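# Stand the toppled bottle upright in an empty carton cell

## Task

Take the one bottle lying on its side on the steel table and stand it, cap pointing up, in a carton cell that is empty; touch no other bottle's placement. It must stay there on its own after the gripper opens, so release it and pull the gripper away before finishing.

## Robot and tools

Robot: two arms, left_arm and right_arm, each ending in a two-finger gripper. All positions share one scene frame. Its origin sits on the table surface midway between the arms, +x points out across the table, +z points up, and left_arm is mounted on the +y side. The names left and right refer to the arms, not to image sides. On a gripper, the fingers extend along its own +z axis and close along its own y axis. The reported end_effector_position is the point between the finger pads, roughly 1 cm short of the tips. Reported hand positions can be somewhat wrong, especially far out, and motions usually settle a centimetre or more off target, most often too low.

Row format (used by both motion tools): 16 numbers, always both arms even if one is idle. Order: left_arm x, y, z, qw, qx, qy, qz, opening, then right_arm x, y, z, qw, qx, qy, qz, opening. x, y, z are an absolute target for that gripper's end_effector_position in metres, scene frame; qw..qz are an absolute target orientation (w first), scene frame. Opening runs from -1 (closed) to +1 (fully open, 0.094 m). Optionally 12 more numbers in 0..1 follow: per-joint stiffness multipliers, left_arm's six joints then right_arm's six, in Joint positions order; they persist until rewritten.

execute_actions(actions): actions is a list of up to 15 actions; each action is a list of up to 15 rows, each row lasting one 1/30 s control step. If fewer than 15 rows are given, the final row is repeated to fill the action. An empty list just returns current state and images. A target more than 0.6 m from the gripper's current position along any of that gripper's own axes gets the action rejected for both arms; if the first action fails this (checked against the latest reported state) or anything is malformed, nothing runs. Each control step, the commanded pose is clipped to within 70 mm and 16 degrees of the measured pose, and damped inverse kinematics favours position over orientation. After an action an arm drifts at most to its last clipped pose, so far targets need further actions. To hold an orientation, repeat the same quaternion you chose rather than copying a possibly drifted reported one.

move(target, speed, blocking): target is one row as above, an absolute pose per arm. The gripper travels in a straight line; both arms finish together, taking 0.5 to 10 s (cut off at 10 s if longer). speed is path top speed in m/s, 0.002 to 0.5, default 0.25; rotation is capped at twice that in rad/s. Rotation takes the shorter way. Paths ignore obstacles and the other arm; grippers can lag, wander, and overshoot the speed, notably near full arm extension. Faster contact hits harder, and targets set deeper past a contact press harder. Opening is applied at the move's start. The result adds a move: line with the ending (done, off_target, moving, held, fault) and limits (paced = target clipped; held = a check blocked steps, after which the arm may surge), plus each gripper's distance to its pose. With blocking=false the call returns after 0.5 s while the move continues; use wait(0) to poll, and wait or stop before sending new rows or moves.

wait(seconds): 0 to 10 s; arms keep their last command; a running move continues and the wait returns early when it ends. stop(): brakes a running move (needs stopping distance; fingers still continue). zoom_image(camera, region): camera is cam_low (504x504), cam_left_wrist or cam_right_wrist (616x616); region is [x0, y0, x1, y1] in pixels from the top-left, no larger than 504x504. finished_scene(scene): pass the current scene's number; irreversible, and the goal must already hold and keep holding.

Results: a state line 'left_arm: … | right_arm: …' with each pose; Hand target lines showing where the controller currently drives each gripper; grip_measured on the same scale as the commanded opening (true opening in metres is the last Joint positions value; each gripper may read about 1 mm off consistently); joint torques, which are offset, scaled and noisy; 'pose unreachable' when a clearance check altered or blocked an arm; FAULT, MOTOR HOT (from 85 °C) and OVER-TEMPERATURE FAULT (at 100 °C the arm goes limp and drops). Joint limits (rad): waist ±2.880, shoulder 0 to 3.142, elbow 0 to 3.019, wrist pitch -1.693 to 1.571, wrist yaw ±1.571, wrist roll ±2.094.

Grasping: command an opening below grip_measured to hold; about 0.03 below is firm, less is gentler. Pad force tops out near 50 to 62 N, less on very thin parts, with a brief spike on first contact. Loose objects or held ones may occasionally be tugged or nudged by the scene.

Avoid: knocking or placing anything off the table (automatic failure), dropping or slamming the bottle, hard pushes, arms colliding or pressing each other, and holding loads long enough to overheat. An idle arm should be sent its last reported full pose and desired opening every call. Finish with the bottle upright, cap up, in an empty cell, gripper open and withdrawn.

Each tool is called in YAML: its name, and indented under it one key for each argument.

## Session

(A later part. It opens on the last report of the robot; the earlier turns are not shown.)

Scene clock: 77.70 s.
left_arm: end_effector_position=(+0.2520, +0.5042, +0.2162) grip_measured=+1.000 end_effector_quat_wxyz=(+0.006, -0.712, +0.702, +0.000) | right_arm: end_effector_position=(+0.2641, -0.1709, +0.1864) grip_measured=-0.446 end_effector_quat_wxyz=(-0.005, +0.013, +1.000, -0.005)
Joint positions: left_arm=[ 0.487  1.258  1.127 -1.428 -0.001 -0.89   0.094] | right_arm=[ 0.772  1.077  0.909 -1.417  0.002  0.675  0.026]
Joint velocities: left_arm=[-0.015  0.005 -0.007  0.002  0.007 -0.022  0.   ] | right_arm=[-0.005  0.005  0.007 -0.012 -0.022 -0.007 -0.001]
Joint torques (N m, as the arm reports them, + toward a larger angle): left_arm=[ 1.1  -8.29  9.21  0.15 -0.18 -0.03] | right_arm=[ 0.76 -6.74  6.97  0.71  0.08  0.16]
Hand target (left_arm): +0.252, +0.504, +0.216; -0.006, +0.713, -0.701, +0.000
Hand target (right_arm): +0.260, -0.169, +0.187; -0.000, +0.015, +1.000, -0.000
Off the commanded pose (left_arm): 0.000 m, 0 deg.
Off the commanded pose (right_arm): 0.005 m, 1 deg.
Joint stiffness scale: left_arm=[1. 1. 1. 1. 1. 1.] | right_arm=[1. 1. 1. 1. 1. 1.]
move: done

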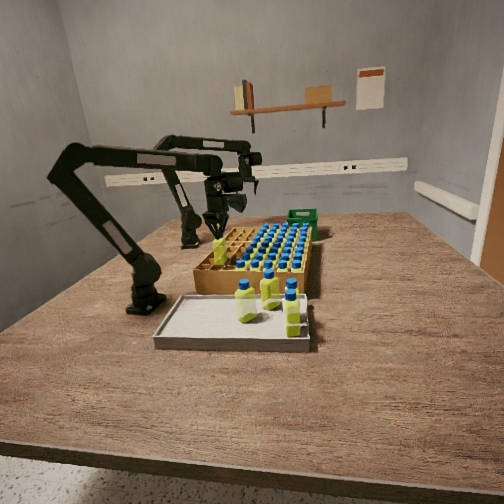

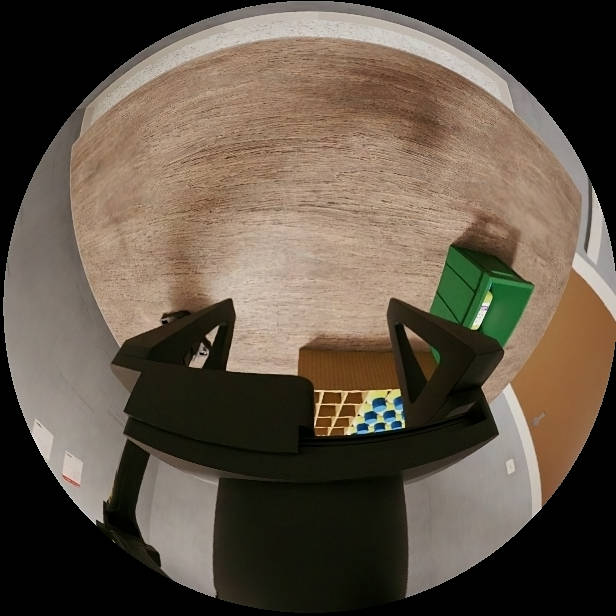

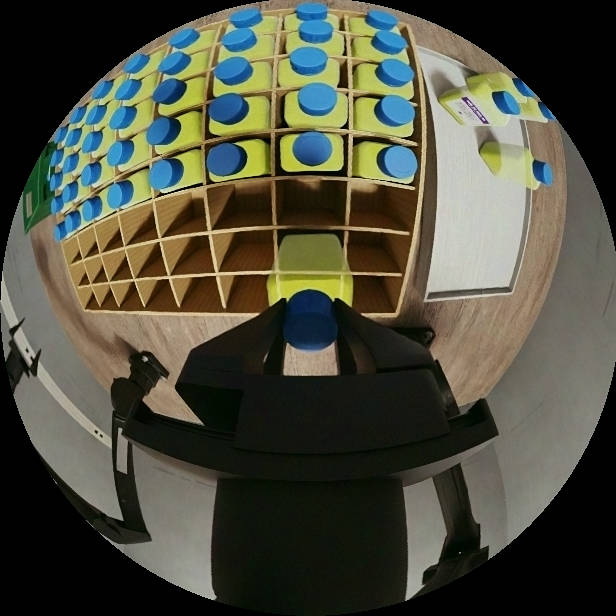

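move:
  target: [0.252,0.5042,0.2162,0.006,-0.713,0.701,0,1,0.268,-0.169,0.16,0,0.015,1,0,-0.55]
  speed: 0.03

Scene clock: 80.57 s.
left_arm: end_effector_position=(+0.2520, +0.5042, +0.2162) grip_measured=+1.000 end_effector_quat_wxyz=(+0.006, -0.712, +0.702, +0.000) | right_arm: end_effector_position=(+0.2666, -0.1690, +0.1669) grip_measured=-0.446 end_effector_quat_wxyz=(+0.005, +0.015, +1.000, +0.003)
Joint positions: left_arm=[ 0.487  1.258  1.127 -1.428 -0.001 -0.89   0.094] | right_arm=[ 0.772  1.078  0.857 -1.338  0.002  0.678  0.026]
Joint velocities: left_arm=[ 0.005  0.005 -0.022 -0.007  0.007  0.037  0.   ] | right_arm=[-0.015 -0.015  0.002 -0.022  0.022 -0.051  0.001]
Joint torques (N m, as the arm reports them, + toward a larger angle): left_arm=[ 1.61 -8.21  9.2   0.09 -0.14 -0.01] | right_arm=[-0.02 -3.86  7.19  0.89  0.08  0.02]
Hand target (left_arm): +0.252, +0.504, +0.216; -0.006, +0.713, -0.701, +0.000
Hand target (right_arm): +0.268, -0.169, +0.160; +0.000, +0.015, +1.000, -0.000
Off the commanded pose (left_arm): 0.000 m, 0 deg.
Off the commanded pose (right_arm): 0.007 m, 1 deg.
Joint stiffness scale: left_arm=[1. 1. 1. 1. 1. 1.] | right_arm=[1. 1. 1. 1. 1. 1.]
move: done

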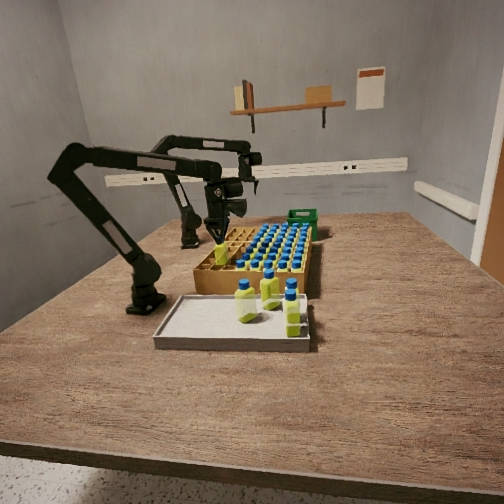

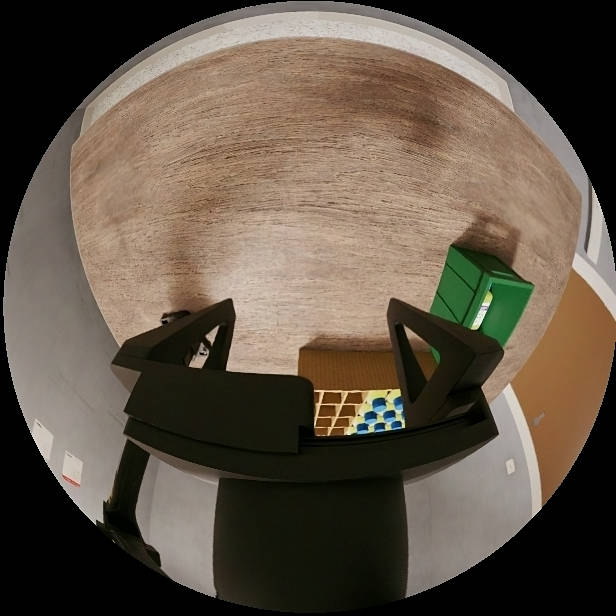

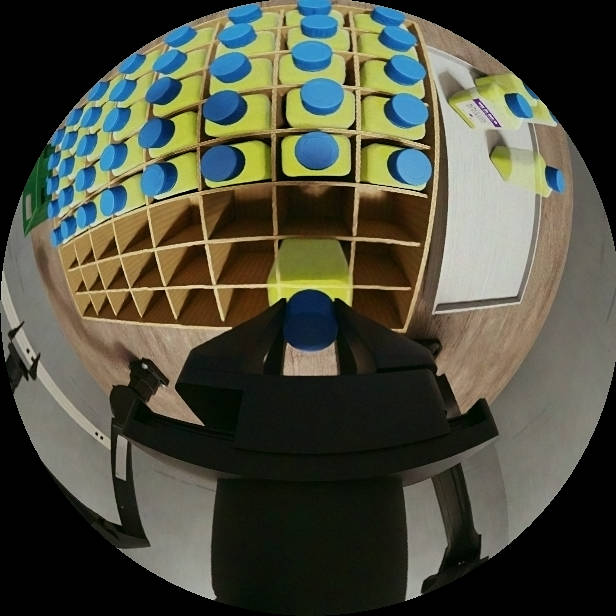

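move:
  target: [0.252,0.5042,0.2162,0.006,-0.713,0.701,0,1,0.267,-0.17,0.101,0,0.015,1,0,-0.55]
  speed: 0.05

Scene clock: 83.90 s.
left_arm: end_effector_position=(+0.2520, +0.5042, +0.2162) grip_measured=+1.000 end_effector_quat_wxyz=(+0.006, -0.712, +0.702, +0.000) | right_arm: end_effector_position=(+0.2661, -0.1694, +0.1074) grip_measured=-0.446 end_effector_quat_wxyz=(+0.004, +0.015, +1.000, +0.002)
Joint positions: left_arm=[ 0.487  1.258  1.127 -1.428 -0.001 -0.89   0.094] | right_arm=[ 0.772  1.135  0.734 -1.16   0.002  0.678  0.026]
Joint velocities: left_arm=[-0.015  0.005 -0.017  0.007  0.007  0.066  0.   ] | right_arm=[-0.005 -0.005 -0.002 -0.007  0.066 -0.081 -0.   ]
Joint torques (N m, as the arm reports them, + toward a larger angle): left_arm=[ 1.37 -8.23  9.23 -0.02 -0.17 -0.03] | right_arm=[-0.56 -5.    6.82  0.83  0.01 -0.02]
Hand target (left_arm): +0.252, +0.504, +0.216; -0.006, +0.713, -0.701, +0.000
Hand target (right_arm): +0.266, -0.170, +0.102; -0.000, +0.015, +1.000, +0.000
Off the commanded pose (left_arm): 0.000 m, 0 deg.
Off the commanded pose (right_arm): 0.006 m, 1 deg.
Joint stiffness scale: left_arm=[1. 1. 1. 1. 1. 1.] | right_arm=[1. 1. 1. 1. 1. 1.]
move: done

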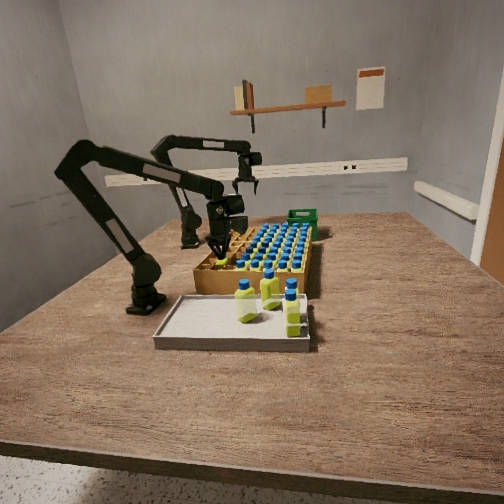

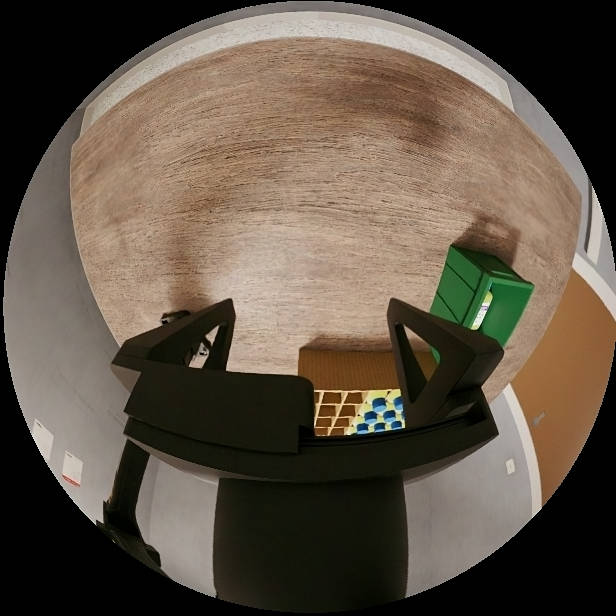

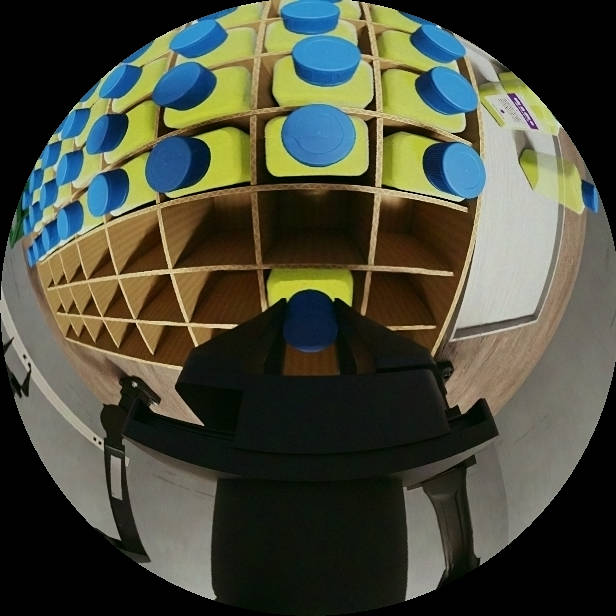

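move:
  target: [0.252,0.5042,0.2162,0.006,-0.713,0.701,0,1,0.267,-0.17,0.101,0,0.015,1,0,-0.15]

move:
  target: [0.252,0.5042,0.2162,0.006,-0.713,0.701,0,1,0.255,-0.19,0.25,0,0.015,1,0,-0.15]

Scene clock: 87.70 s.
left_arm: end_effector_position=(+0.2520, +0.5042, +0.2162) grip_measured=+1.000 end_effector_quat_wxyz=(+0.006, -0.712, +0.702, +0.000) | right_arm: end_effector_position=(+0.2665, -0.1692, +0.1074) grip_measured=-0.152 end_effector_quat_wxyz=(+0.005, +0.015, +1.000, +0.003)
Joint positions: left_arm=[ 0.487  1.258  1.127 -1.428 -0.001 -0.89   0.094] | right_arm=[ 0.772  1.135  0.734 -1.158  0.002  0.678  0.04 ]
Joint velocities: left_arm=[ 0.005 -0.015  0.002  0.012  0.007  0.007  0.   ] | right_arm=[ 0.015 -0.015 -0.017 -0.007 -0.007  0.007 -0.   ]
Joint torques (N m, as the arm reports them, + toward a larger angle): left_arm=[ 1.25 -8.18  9.23  0.   -0.16 -0.05] | right_arm=[-0.48 -3.8   6.87  0.67  0.03 -0.09]
Hand target (left_arm): +0.252, +0.504, +0.216; -0.006, +0.713, -0.701, +0.000
Hand target (right_arm): +0.267, -0.170, +0.101; +0.000, +0.015, +1.000, +0.000
Off the commanded pose (left_arm): 0.000 m, 0 deg.
Off the commanded pose (right_arm): 0.006 m, 1 deg.
Joint stiffness scale: left_arm=[1. 1. 1. 1. 1. 1.] | right_arm=[1. 1. 1. 1. 1. 1.]
move: done

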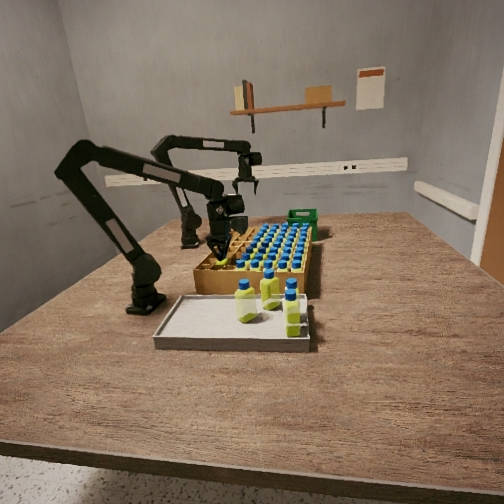

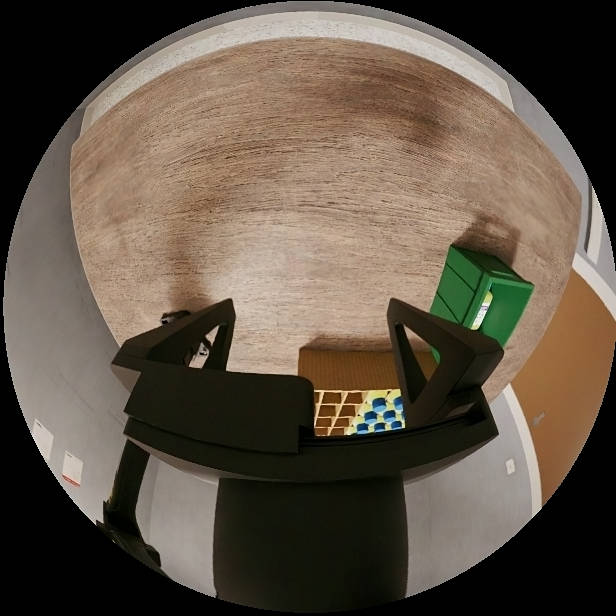

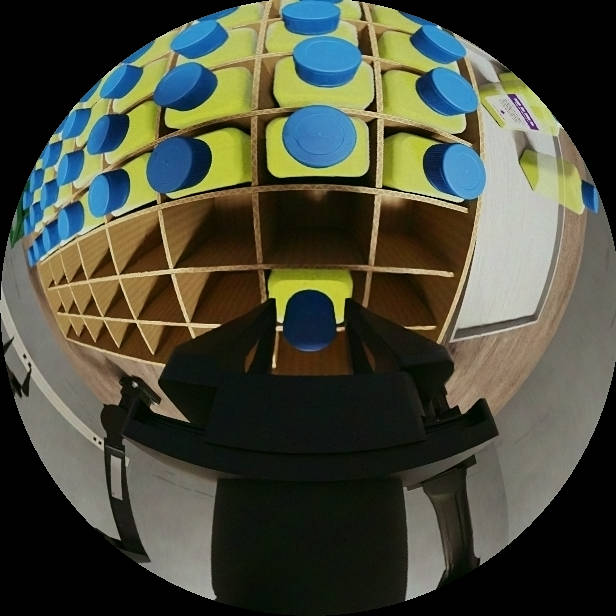

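Scene clock: 88.73 s.
left_arm: end_effector_position=(+0.2520, +0.5042, +0.2162) grip_measured=+1.000 end_effector_quat_wxyz=(+0.006, -0.712, +0.702, +0.000) | right_arm: end_effector_position=(+0.2481, -0.1910, +0.2337) grip_measured=-0.152 end_effector_quat_wxyz=(-0.012, +0.017, +1.000, -0.010)
Joint positions: left_arm=[ 0.487  1.258  1.127 -1.428 -0.001 -0.89   0.094] | right_arm=[ 0.747  1.005  0.986 -1.583  0.002  0.657  0.04 ]
Joint velocities: left_arm=[-0.015 -0.005  0.007 -0.002 -0.037 -0.007  0.   ] | right_arm=[ 0.015 -0.005  0.002 -0.002 -0.037 -0.095 -0.   ]
Joint torques (N m, as the arm reports them, + toward a larger angle): left_arm=[ 1.4  -8.51  9.24  0.01 -0.14 -0.02] | right_arm=[-1.66 -4.08 10.49  0.01  0.05 -0.24]
Hand target (left_arm): +0.252, +0.504, +0.216; -0.006, +0.713, -0.701, +0.000
Hand target (right_arm): +0.256, -0.189, +0.249; +0.000, +0.015, +1.000, +0.000
Off the commanded pose (left_arm): 0.000 m, 0 deg.
Off the commanded pose (right_arm): 0.018 m, 2 deg.
Joint stiffness scale: left_arm=[1. 1. 1. 1. 1. 1.] | right_arm=[1. 1. 1. 1. 1. 1.]
move: off_target (right_arm)

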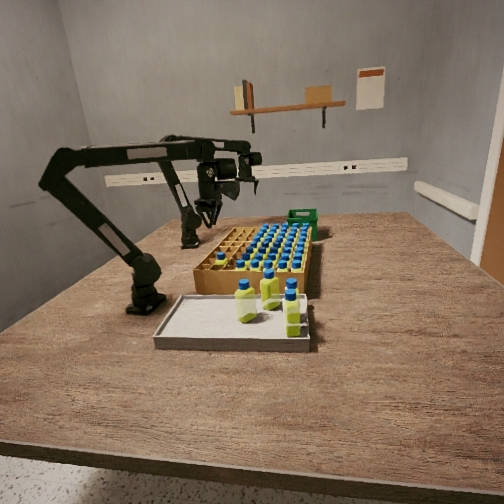

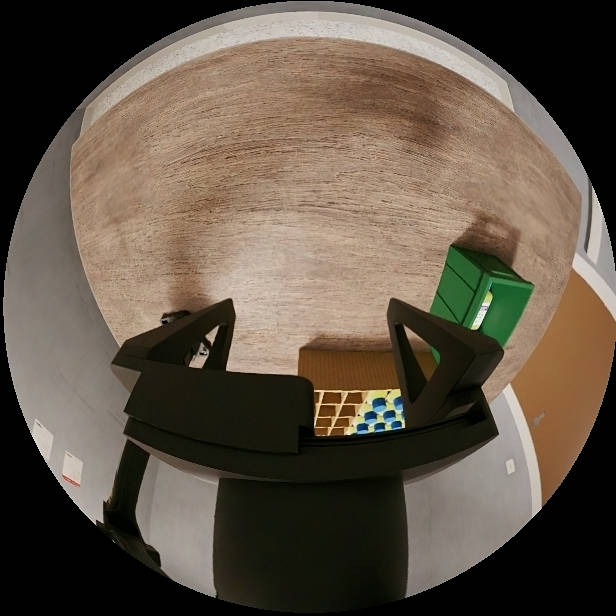

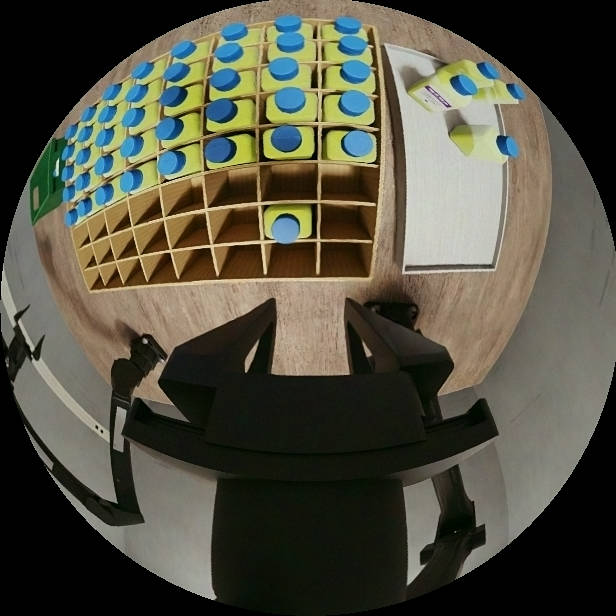

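finished_scene:
  scene: 2

The scene is finished: the task was done.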